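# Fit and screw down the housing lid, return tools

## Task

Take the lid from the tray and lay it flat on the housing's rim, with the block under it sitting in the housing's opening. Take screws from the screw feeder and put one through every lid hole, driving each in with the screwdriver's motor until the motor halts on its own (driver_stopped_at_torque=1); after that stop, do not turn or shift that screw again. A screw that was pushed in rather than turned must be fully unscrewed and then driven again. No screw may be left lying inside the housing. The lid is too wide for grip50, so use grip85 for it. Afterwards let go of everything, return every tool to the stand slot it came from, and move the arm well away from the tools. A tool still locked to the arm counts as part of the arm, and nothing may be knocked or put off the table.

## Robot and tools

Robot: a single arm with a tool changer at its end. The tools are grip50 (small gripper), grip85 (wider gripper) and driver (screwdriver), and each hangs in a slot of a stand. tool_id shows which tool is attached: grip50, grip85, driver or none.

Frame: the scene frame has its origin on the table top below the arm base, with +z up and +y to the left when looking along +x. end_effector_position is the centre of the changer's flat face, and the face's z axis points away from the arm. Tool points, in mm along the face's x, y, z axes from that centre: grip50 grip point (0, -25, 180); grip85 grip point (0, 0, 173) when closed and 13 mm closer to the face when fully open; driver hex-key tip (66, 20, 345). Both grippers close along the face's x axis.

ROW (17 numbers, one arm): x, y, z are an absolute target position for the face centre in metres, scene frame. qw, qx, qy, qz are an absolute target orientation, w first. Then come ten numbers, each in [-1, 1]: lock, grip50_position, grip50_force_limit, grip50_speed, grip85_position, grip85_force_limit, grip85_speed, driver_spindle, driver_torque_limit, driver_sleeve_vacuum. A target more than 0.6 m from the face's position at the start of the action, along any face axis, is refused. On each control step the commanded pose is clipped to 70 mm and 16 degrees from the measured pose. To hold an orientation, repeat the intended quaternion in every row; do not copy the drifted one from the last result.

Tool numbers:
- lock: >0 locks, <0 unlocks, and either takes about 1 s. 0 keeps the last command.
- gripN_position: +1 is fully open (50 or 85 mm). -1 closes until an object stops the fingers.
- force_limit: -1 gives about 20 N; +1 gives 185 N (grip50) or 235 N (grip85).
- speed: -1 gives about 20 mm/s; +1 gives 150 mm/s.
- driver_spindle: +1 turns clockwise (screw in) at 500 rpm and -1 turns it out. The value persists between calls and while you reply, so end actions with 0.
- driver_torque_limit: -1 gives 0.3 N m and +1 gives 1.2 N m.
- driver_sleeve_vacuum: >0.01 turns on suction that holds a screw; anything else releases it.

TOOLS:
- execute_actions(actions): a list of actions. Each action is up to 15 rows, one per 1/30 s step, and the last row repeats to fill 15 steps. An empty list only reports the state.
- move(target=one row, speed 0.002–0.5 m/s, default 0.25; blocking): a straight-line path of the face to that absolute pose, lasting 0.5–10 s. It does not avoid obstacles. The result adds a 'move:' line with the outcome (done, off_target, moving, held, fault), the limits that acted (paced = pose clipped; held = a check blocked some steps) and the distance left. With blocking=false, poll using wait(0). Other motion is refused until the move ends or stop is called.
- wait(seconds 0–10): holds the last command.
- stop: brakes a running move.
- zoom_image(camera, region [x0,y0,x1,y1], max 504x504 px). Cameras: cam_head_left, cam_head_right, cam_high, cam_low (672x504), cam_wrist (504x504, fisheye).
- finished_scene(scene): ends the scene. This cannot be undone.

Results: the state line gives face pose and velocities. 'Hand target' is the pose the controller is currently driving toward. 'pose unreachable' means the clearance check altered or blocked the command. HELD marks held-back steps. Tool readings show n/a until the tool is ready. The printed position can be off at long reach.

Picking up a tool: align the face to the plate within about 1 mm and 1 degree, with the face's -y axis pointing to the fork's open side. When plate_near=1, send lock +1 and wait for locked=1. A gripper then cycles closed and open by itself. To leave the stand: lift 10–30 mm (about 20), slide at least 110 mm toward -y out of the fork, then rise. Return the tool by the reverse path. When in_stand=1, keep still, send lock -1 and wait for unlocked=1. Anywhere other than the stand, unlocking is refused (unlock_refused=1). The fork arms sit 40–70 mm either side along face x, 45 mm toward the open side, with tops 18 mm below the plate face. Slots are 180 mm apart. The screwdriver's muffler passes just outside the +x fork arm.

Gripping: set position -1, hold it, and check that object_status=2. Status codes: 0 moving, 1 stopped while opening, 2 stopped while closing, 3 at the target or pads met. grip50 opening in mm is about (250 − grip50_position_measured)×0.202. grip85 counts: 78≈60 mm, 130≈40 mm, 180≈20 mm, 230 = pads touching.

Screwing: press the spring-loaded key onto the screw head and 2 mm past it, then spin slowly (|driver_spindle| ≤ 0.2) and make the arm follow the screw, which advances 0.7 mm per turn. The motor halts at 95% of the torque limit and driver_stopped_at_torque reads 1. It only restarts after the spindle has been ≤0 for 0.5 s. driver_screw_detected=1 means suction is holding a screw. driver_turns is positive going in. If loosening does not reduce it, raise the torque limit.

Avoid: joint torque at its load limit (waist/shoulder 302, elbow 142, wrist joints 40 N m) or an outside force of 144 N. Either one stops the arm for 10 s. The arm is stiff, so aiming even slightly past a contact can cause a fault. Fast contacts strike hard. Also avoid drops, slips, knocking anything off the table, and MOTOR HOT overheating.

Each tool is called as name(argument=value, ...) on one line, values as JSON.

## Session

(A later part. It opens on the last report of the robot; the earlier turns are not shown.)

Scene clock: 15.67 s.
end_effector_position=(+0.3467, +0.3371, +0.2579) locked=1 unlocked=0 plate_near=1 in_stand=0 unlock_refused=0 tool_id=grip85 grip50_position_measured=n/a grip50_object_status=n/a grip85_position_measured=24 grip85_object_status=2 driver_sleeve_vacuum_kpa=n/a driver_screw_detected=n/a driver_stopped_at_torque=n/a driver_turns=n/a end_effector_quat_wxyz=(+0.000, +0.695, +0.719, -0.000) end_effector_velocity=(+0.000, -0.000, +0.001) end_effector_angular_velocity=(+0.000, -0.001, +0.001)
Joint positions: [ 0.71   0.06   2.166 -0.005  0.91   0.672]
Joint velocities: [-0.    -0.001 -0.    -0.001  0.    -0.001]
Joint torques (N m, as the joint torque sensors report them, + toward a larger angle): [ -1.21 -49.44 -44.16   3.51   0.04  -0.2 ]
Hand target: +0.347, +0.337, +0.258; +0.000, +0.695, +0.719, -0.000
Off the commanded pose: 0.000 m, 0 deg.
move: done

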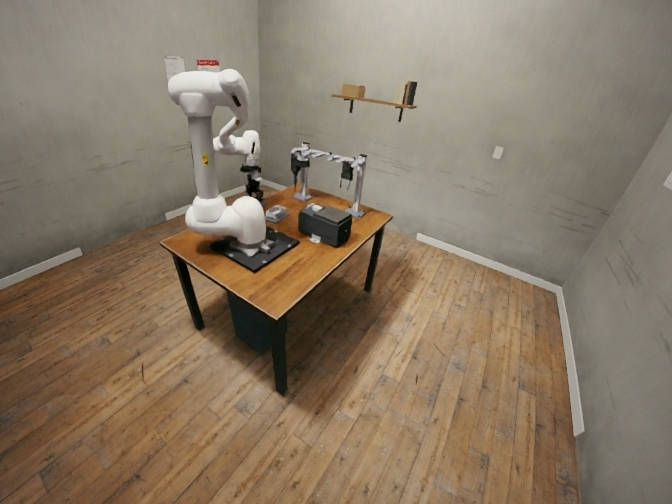

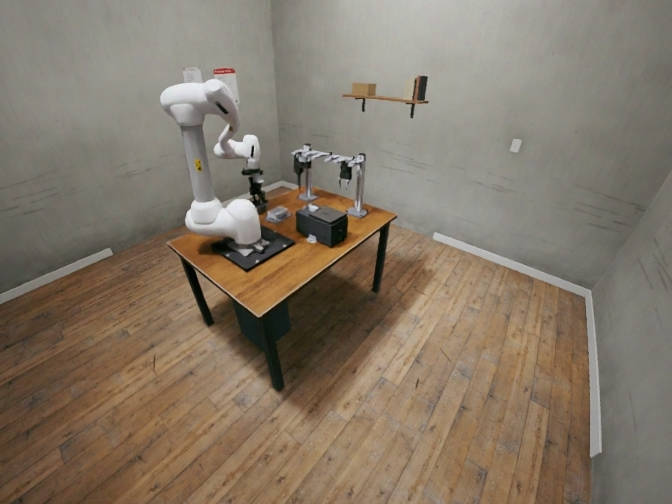

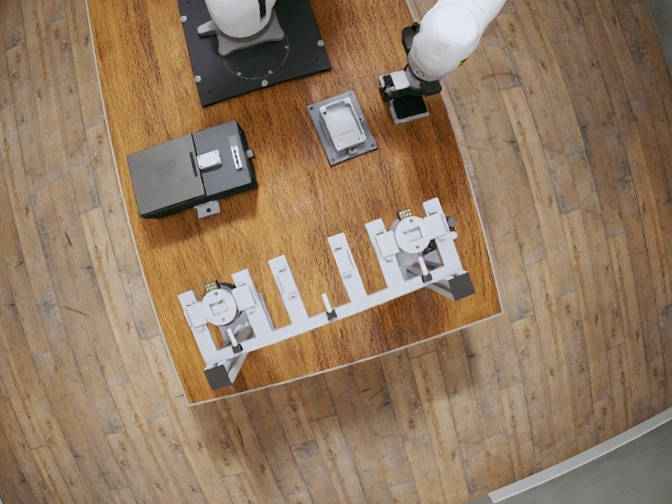

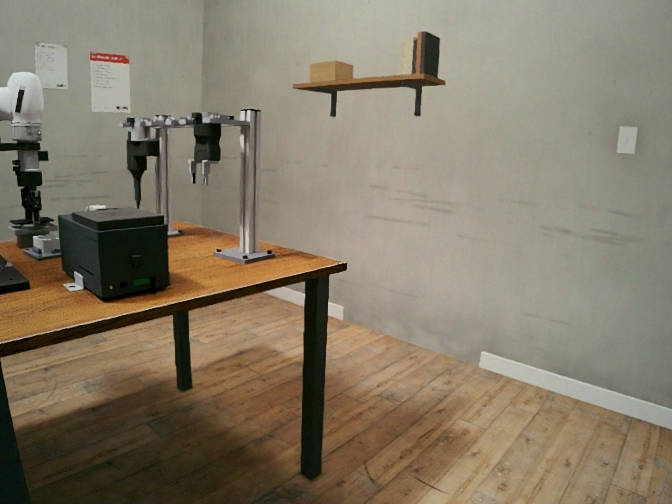

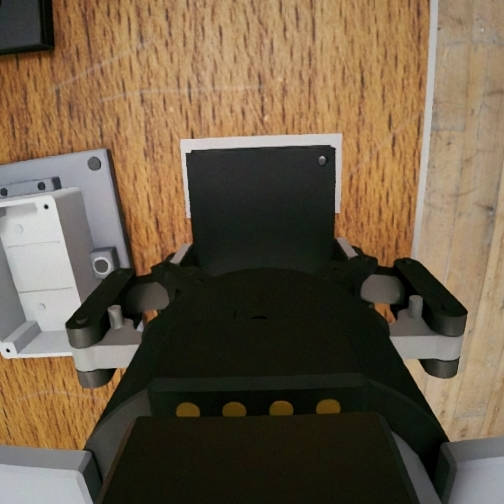

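move(target=[0.3774,0.1659,0.243,0,0.6698,0.7426,0,0,0,0,0,-1,-0.5,-1,0,0,-1], speed=0.2)

move(target=[0.3774,0.1659,0.237,0,0.6698,0.7426,0,0,0,0,0,-1,-0.5,-1,0,0,-1], speed=0.02)

zoom_image(camera="cam_low", region=[20,215,70,255])

zoom_image(camera="cam_wrist", region=[170,120,360,220])

Scene clock: 17.23 s.
end_effector_position=(+0.3777, +0.1658, +0.2430) locked=1 unlocked=0 plate_near=1 in_stand=0 unlock_refused=0 tool_id=grip85 grip50_position_measured=n/a grip50_object_status=n/a grip85_position_measured=24 grip85_object_status=2 driver_sleeve_vacuum_kpa=n/a driver_screw_detected=n/a driver_stopped_at_torque=n/a driver_turns=n/a end_effector_quat_wxyz=(+0.000, +0.670, +0.743, -0.000) end_effector_velocity=(-0.000, -0.000, -0.000) end_effector_angular_velocity=(-0.000, +0.001, -0.000)
Joint positions: [ 0.338 -0.036  2.298 -0.003  0.874  0.231]
Joint velocities: [-0.001 -0.     0.     0.     0.    -0.001]
Joint torques (N m, as the joint torque sensors report them, + toward a larger angle): [ -0.78 -36.47 -42.41   3.39  -0.11   0.19]
Hand target: +0.378, +0.166, +0.243; +0.000, +0.670, +0.743, -0.000
Off the commanded pose: 0.000 m, 0 deg.
move: done

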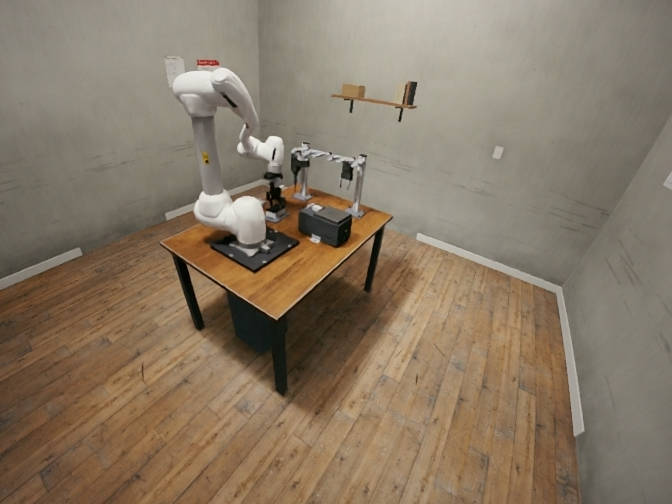

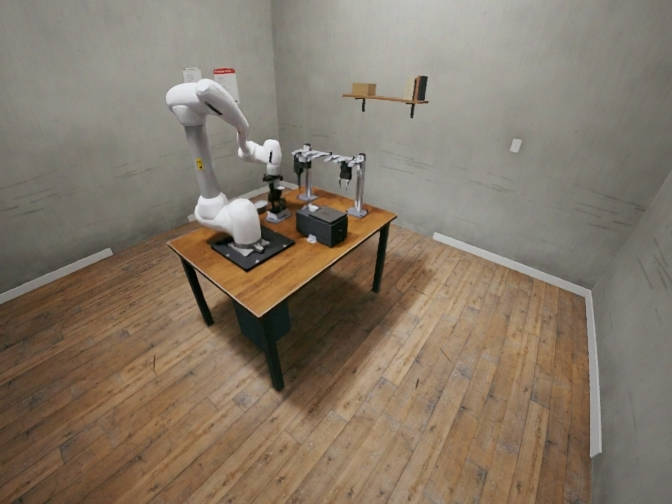

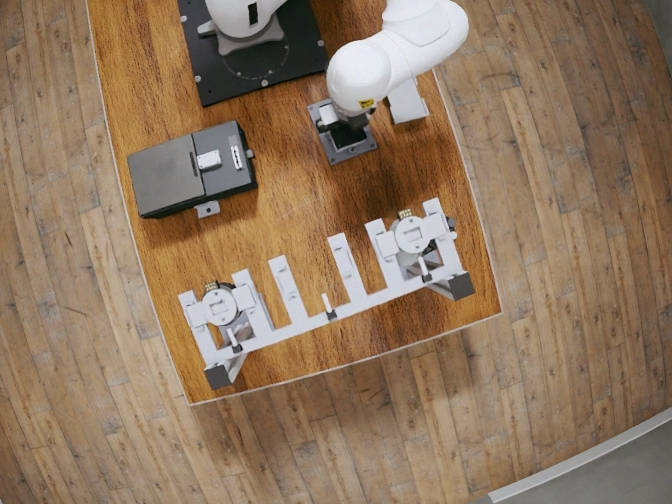

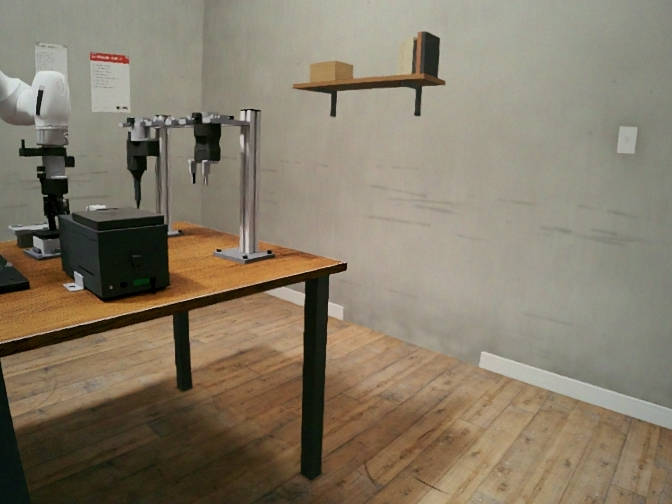

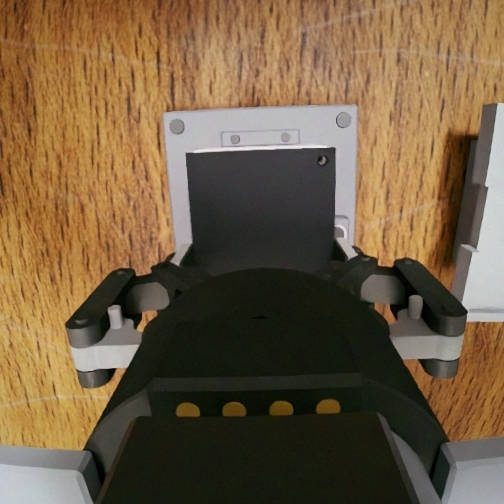

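Scene clock: 17.93 s.
end_effector_position=(+0.3774, +0.1659, +0.2370) locked=1 unlocked=0 plate_near=1 in_stand=0 unlock_refused=0 tool_id=grip85 grip50_position_measured=n/a grip50_object_status=n/a grip85_position_measured=24 grip85_object_status=2 driver_sleeve_vacuum_kpa=n/a driver_screw_detected=n/a driver_stopped_at_torque=n/a driver_turns=n/a end_effector_quat_wxyz=(+0.000, +0.670, +0.743, +0.000) end_effector_velocity=(+0.000, -0.000, -0.000) end_effector_angular_velocity=(-0.001, +0.001, -0.001)
Joint positions: [ 0.338 -0.028  2.304 -0.003  0.859  0.231]
Joint velocities: [-0.     0.001  0.    -0.001 -0.     0.001]
Joint torques (N m, as the joint torque sensors report them, + toward a larger angle): [ -2.35 -39.36 -42.96   3.35  -0.04   0.06]
Hand target: +0.377, +0.166, +0.237; -0.000, +0.670, +0.743, +0.000
Off the commanded pose: 0.000 m, 0 deg.
move: done

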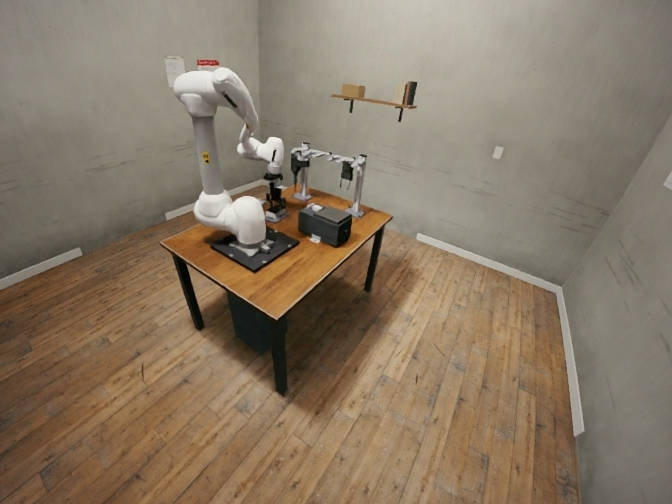

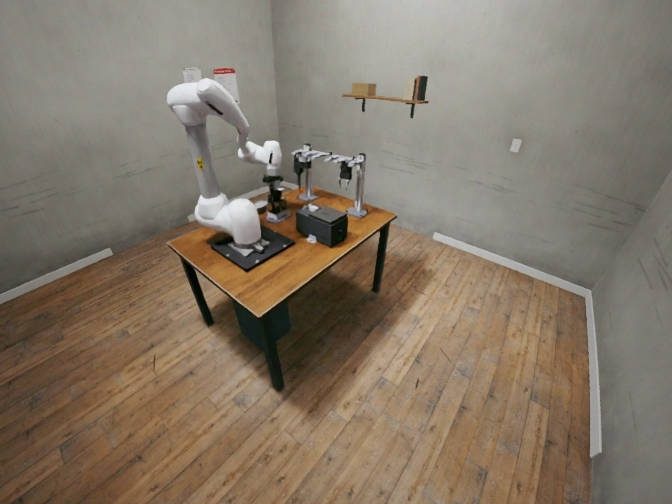

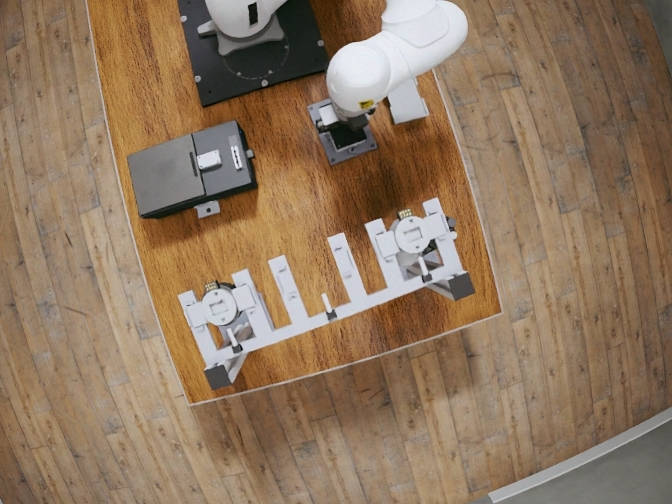

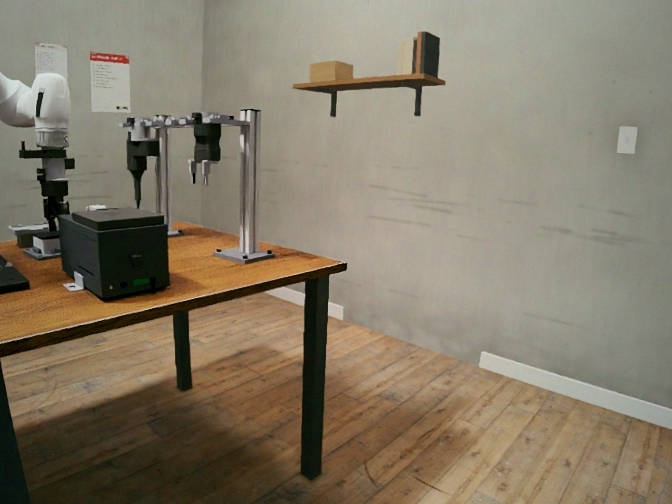

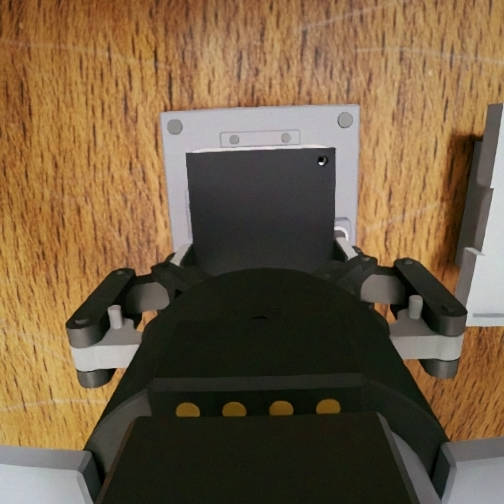

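Region (20, 215, 70, 255) of cam_low's 672x504 image, scaled by 10.080, with more detail than that image has; it fills the top 403 rows of this view, and the rest is white.

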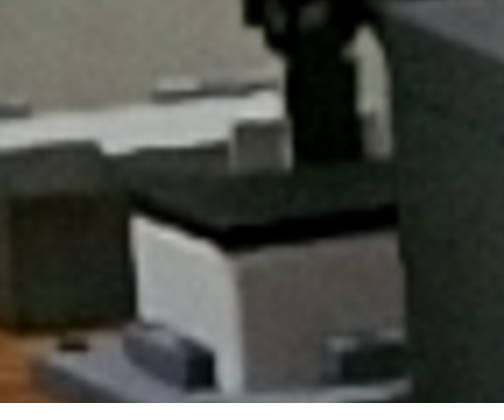

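Region (170, 120, 360, 220) of cam_wrist's 504x504 image, scaled by 2.653, with more detail than that image has; it fills the top 265 rows of this view, and the rest is white.

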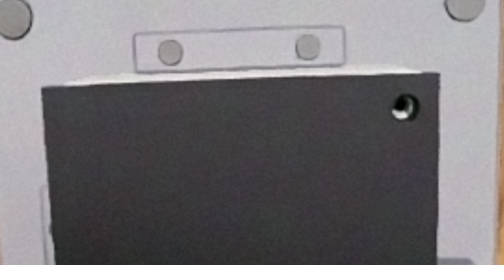

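zoom_image(camera="cam_wrist", region=[300,138,345,178])

zoom_image(camera="cam_wrist", region=[178,138,223,178])

Region (300, 138, 345, 178) of cam_wrist's 504x504 image, scaled by 11.200, with more detail than that image has.

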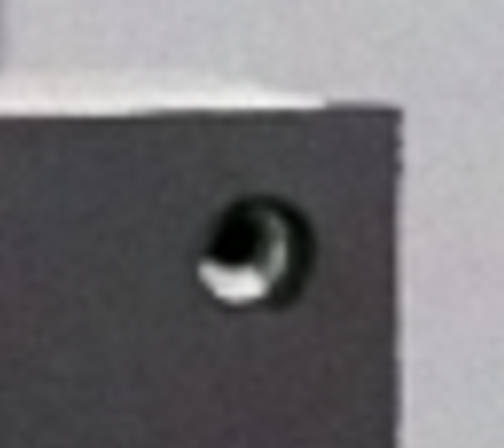

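Region (178, 138, 223, 178) of cam_wrist's 504x504 image, scaled by 11.200, with more detail than that image has.

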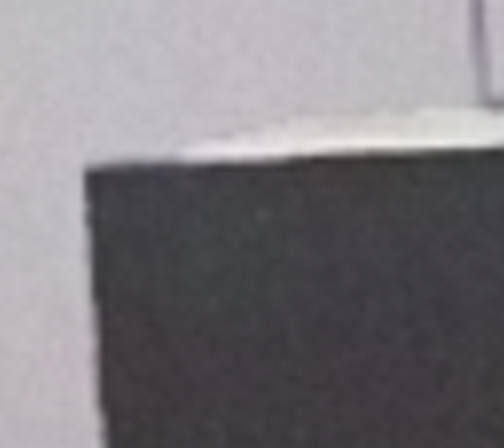

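move(target=[0.3774,0.1663,0.2345,0,0.6698,0.7426,0,0,0,0,0,-1,-0.5,-1,0,0,-1], speed=0.008)

zoom_image(camera="cam_wrist", region=[300,138,345,178])

zoom_image(camera="cam_low", region=[20,215,70,255])

Scene clock: 18.93 s.
end_effector_position=(+0.3774, +0.1663, +0.2346) locked=1 unlocked=0 plate_near=1 in_stand=0 unlock_refused=0 tool_id=grip85 grip50_position_measured=n/a grip50_object_status=n/a grip85_position_measured=24 grip85_object_status=2 driver_sleeve_vacuum_kpa=n/a driver_screw_detected=n/a driver_stopped_at_torque=n/a driver_turns=n/a end_effector_quat_wxyz=(+0.000, +0.670, +0.743, +0.000) end_effector_velocity=(+0.000, -0.000, -0.000) end_effector_angular_velocity=(-0.000, -0.001, +0.001)
Joint positions: [ 0.339 -0.024  2.306 -0.003  0.853  0.232]
Joint velocities: [ 0.    -0.     0.    -0.001 -0.001 -0.001]
Joint torques (N m, as the joint torque sensors report them, + toward a larger angle): [ -0.1  -30.23 -38.43   4.29  -2.31  -0.09]
Hand target: +0.377, +0.166, +0.234; -0.000, +0.670, +0.743, +0.000
Off the commanded pose: 0.000 m, 0 deg.
move: done

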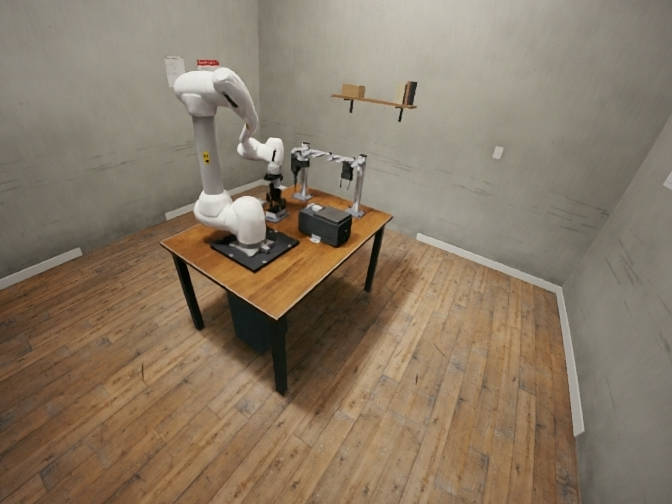

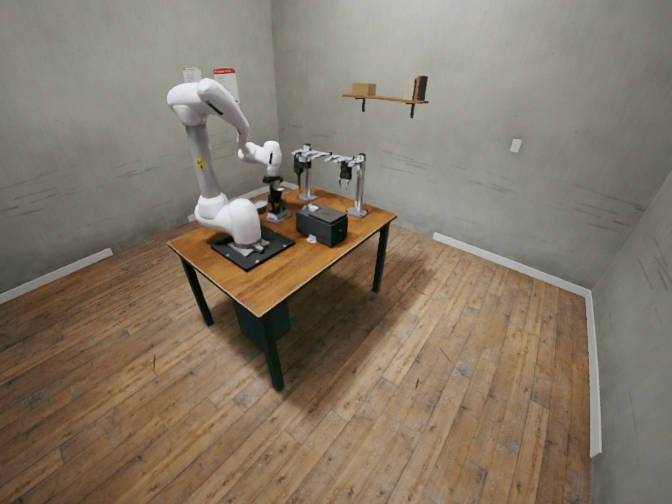

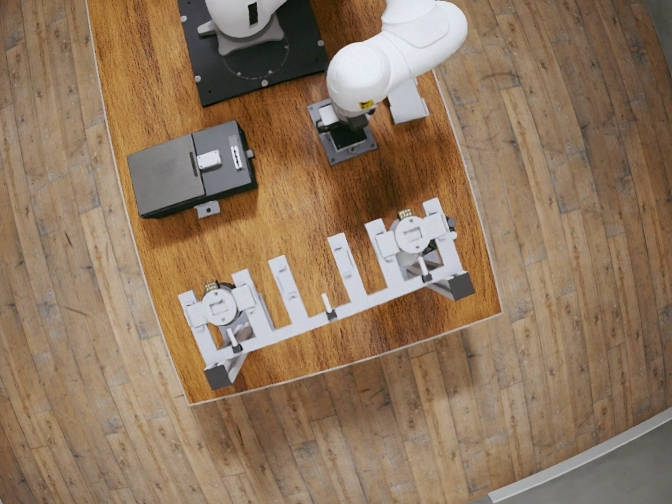

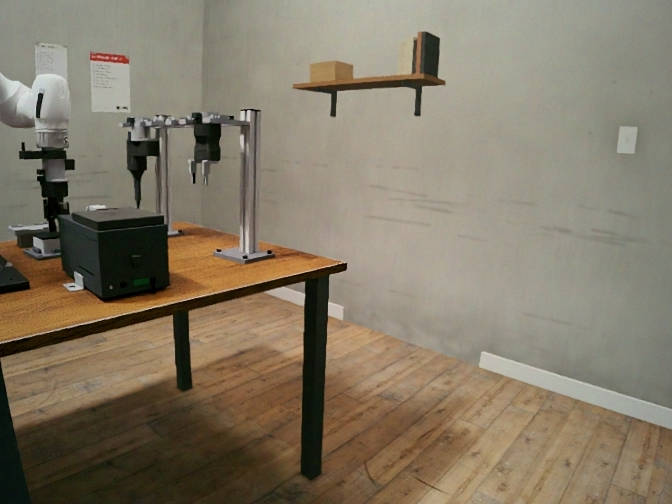

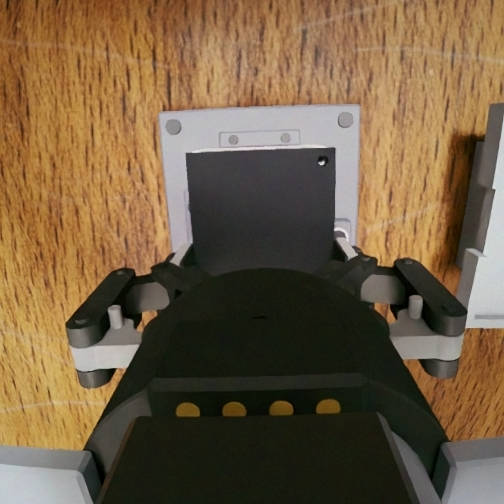

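Region (300, 138, 345, 178) of cam_wrist's 504x504 image, scaled by 11.200, with more detail than that image has.

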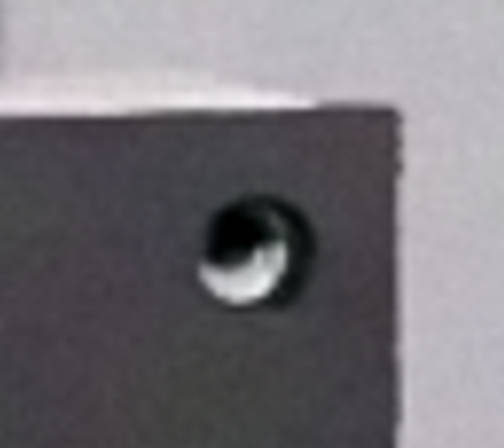

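Region (20, 215, 70, 255) of cam_low's 672x504 image, scaled by 10.080, with more detail than that image has; it fills the top 403 rows of this view, and the rest is white.

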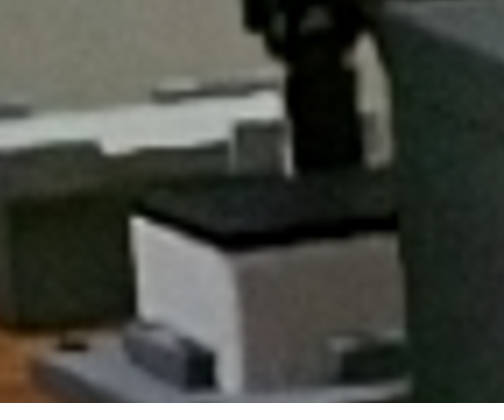

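execute_actions(actions=[[[0.3774,0.1663,0.2349,0,0.6698,0.7426,0,0,0,0,0,-1,-0.5,-1,0,0,-1],[0.3774,0.1663,0.2352,0,0.6698,0.7426,0,0,0,0,0,-1,-0.5,-1,0,0,-1],[0.3773,0.1662,0.2353,0,0.6698,0.7426,0,0,0,0,0,-1,-0.5,-1,0,0,-1],[0.3772,0.1662,0.2353,0,0.6698,0.7426,0,0,0,0,0,-1,-0.5,-1,0,0,-1],[0.3771,0.1661,0.2353,0,0.6698,0.7426,0,0,0,0,0,-1,-0.5,-1,0,0,-1],[0.3770,0.1660,0.2353,0,0.6698,0.7426,0,0,0,0,0,-1,-0.5,-1,0,0,-1],[0.3769,0.1660,0.2353,0,0.6698,0.7426,0,0,0,0,0,-1,-0.5,-1,0,0,-1],[0.3769,0.1660,0.2353,0,0.6698,0.7426,0,0,0,0,0,-1,-0.5,-1,0,0,-1],[0.3769,0.1660,0.2351,0,0.6698,0.7426,0,0,0,0,0,-1,-0.5,-1,0,0,-1],[0.3769,0.1660,0.2349,0,0.6698,0.7426,0,0,0,0,0,-1,-0.5,-1,0,0,-1],[0.3769,0.1660,0.2347,0,0.6698,0.7426,0,0,0,0,0,-1,-0.5,-1,0,0,-1],[0.3769,0.1660,0.2345,0,0.6698,0.7426,0,0,0,0,0,-1,-0.5,-1,0,0,-1]]])

zoom_image(camera="cam_wrist", region=[300,138,345,178])

zoom_image(camera="cam_head_right", region=[260,195,300,225])

Scene clock: 19.97 s.
end_effector_position=(+0.3769, +0.1660, +0.2348) locked=1 unlocked=0 plate_near=1 in_stand=0 unlock_refused=0 tool_id=grip85 grip50_position_measured=n/a grip50_object_status=n/a grip85_position_measured=24 grip85_object_status=2 driver_sleeve_vacuum_kpa=n/a driver_screw_detected=n/a driver_stopped_at_torque=n/a driver_turns=n/a end_effector_quat_wxyz=(+0.000, +0.670, +0.743, +0.000) end_effector_velocity=(-0.000, -0.000, -0.001) end_effector_angular_velocity=(+0.001, -0.002, -0.001)
Joint positions: [ 0.339 -0.026  2.307 -0.003  0.854  0.232]
Joint velocities: [-0.001  0.     0.002  0.    -0.004 -0.   ]
Joint torques (N m, as the joint torque sensors report them, + toward a larger angle): [ -0.3  -37.5  -42.17   3.24  -0.32   0.15]
Hand target: +0.377, +0.166, +0.235; -0.000, +0.670, +0.743, -0.000
Off the commanded pose: 0.000 m, 0 deg.
Step readings (end_effector_position):
0: (+0.3774, +0.1663, +0.2345)
1: (+0.3774, +0.1663, +0.2345)
2: (+0.3774, +0.1663, +0.2345)
4: (+0.3772, +0.1662, +0.2346)
8: (+0.3770, +0.1662, +0.2350)
15: end_effector_position above

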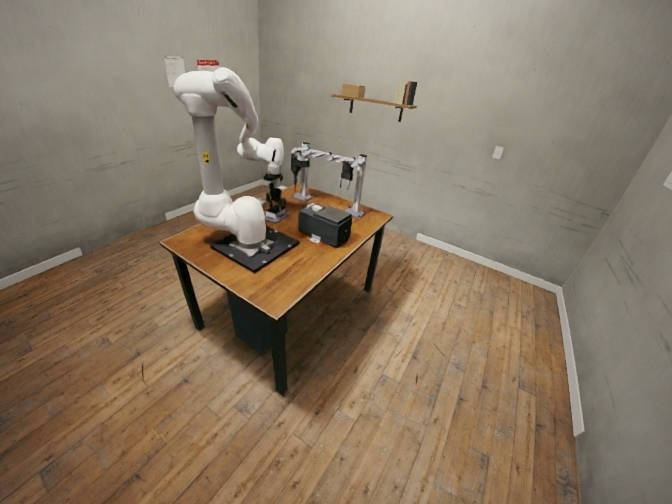

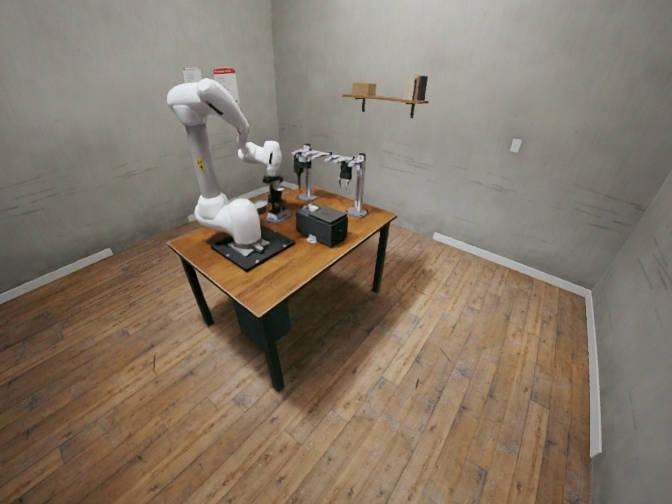

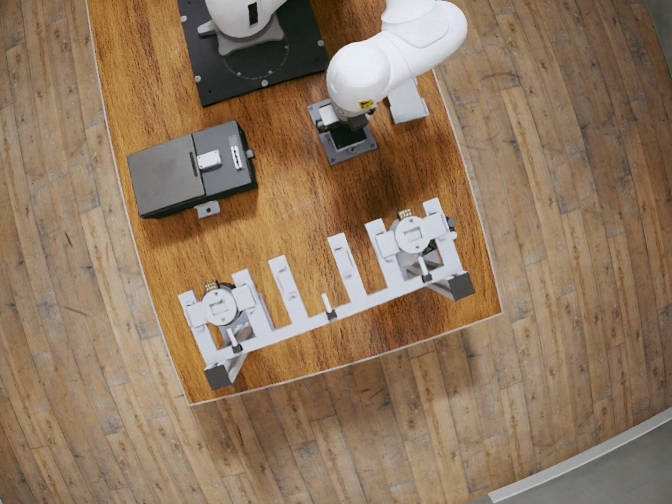

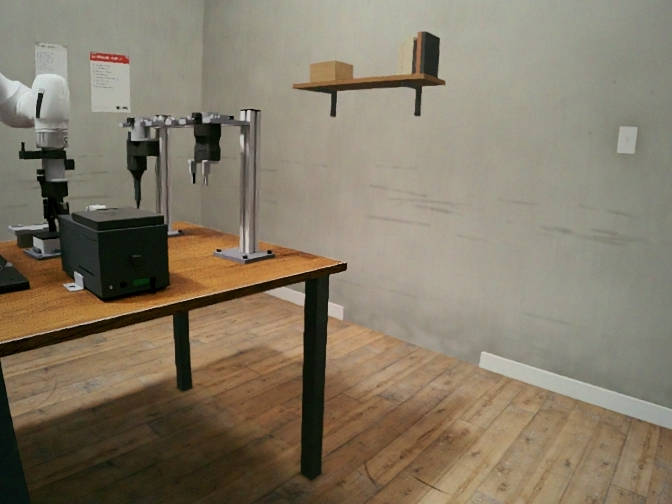

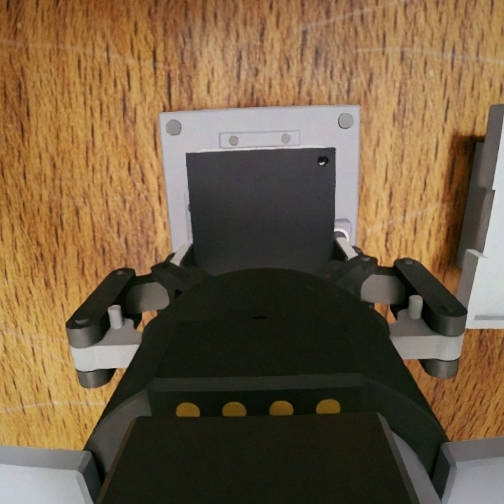

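Region (300, 138, 345, 178) of cam_wrist's 504x504 image, scaled by 11.200, with more detail than that image has.

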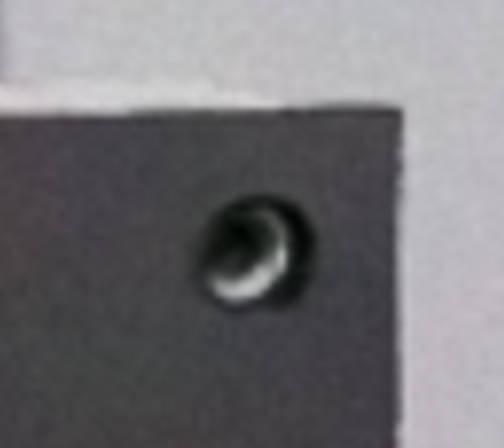

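Region (260, 195, 300, 225) of cam_head_right's 672x504 image, scaled by 12.600, with more detail than that image has; it fills the top 378 rows of this view, and the rest is white.

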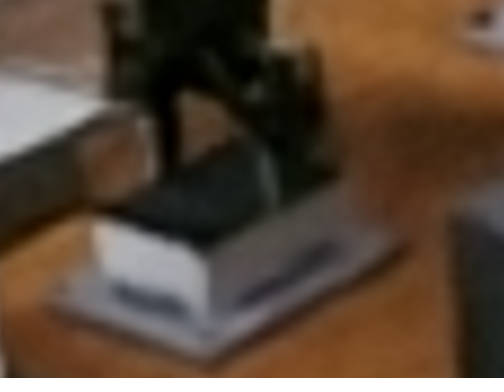

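execute_actions(actions=[])

Scene clock: 20.63 s.
end_effector_position=(+0.3769, +0.1660, +0.2345) locked=1 unlocked=0 plate_near=1 in_stand=0 unlock_refused=0 tool_id=grip85 grip50_position_measured=n/a grip50_object_status=n/a grip85_position_measured=24 grip85_object_status=2 driver_sleeve_vacuum_kpa=n/a driver_screw_detected=n/a driver_stopped_at_torque=n/a driver_turns=n/a end_effector_quat_wxyz=(+0.000, +0.670, +0.743, +0.000) end_effector_velocity=(-0.000, -0.000, -0.000) end_effector_angular_velocity=(+0.000, +0.001, -0.001)
Joint positions: [ 0.339 -0.025  2.307 -0.003  0.853  0.232]
Joint velocities: [-0.     0.     0.     0.001  0.    -0.   ]
Joint torques (N m, as the joint torque sensors report them, + toward a larger angle): [ -0.72 -36.62 -39.54   3.3    0.47   0.13]
Hand target: +0.377, +0.166, +0.235; -0.000, +0.670, +0.743, -0.000
Off the commanded pose: 0.000 m, 0 deg.

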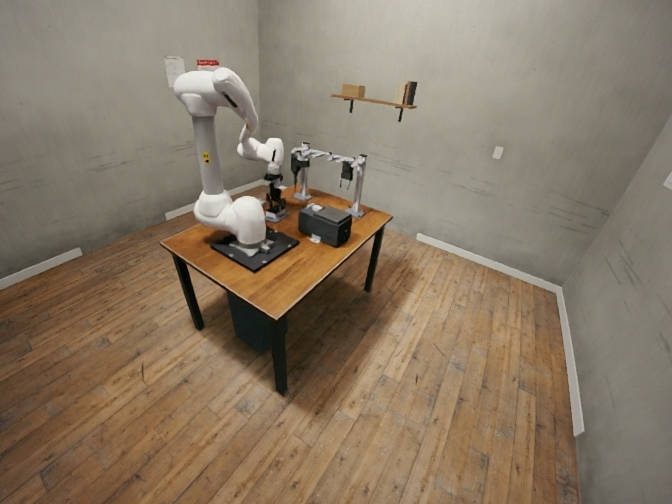

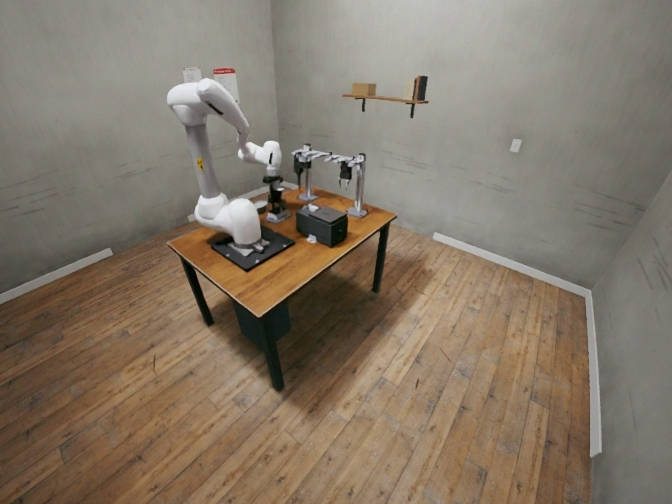

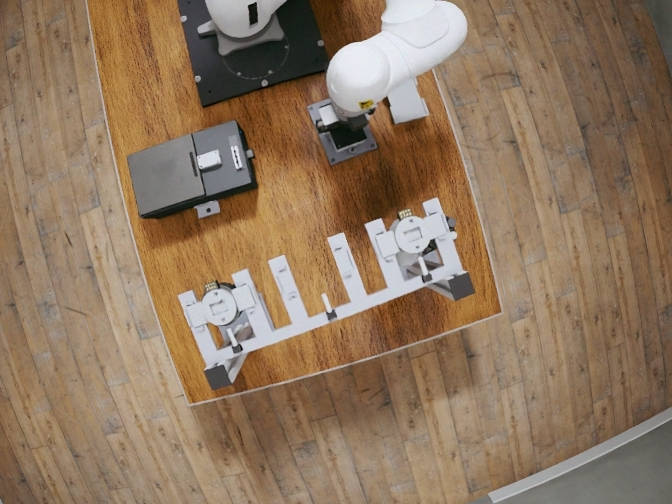

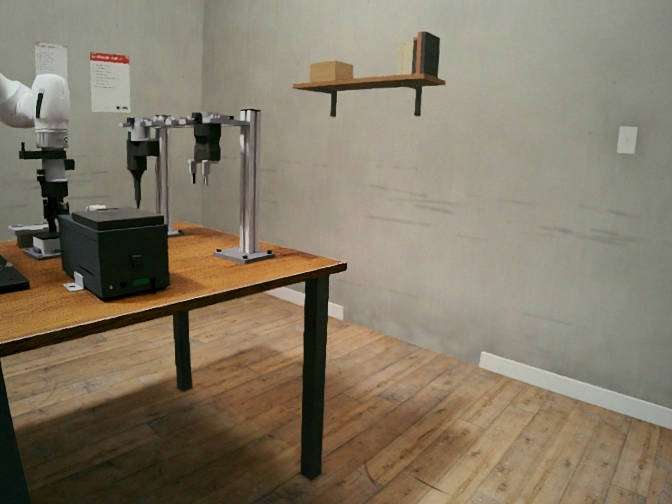

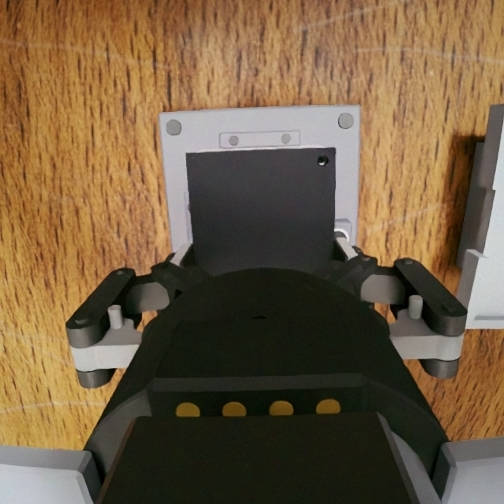

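zoom_image(camera="cam_low", region=[20, 215, 70, 255])

Region (20, 215, 70, 255) of cam_low's 672x504 image, scaled by 10.080, with more detail than that image has; it fills the top 403 rows of this view, and the rest is white.

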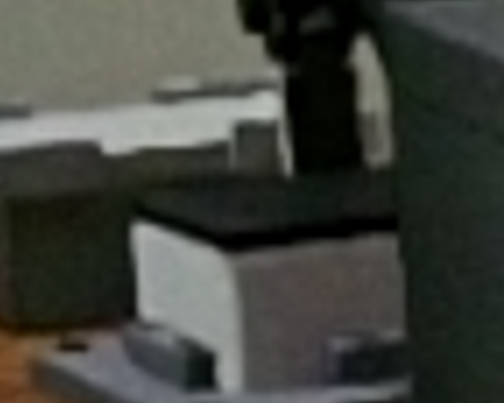

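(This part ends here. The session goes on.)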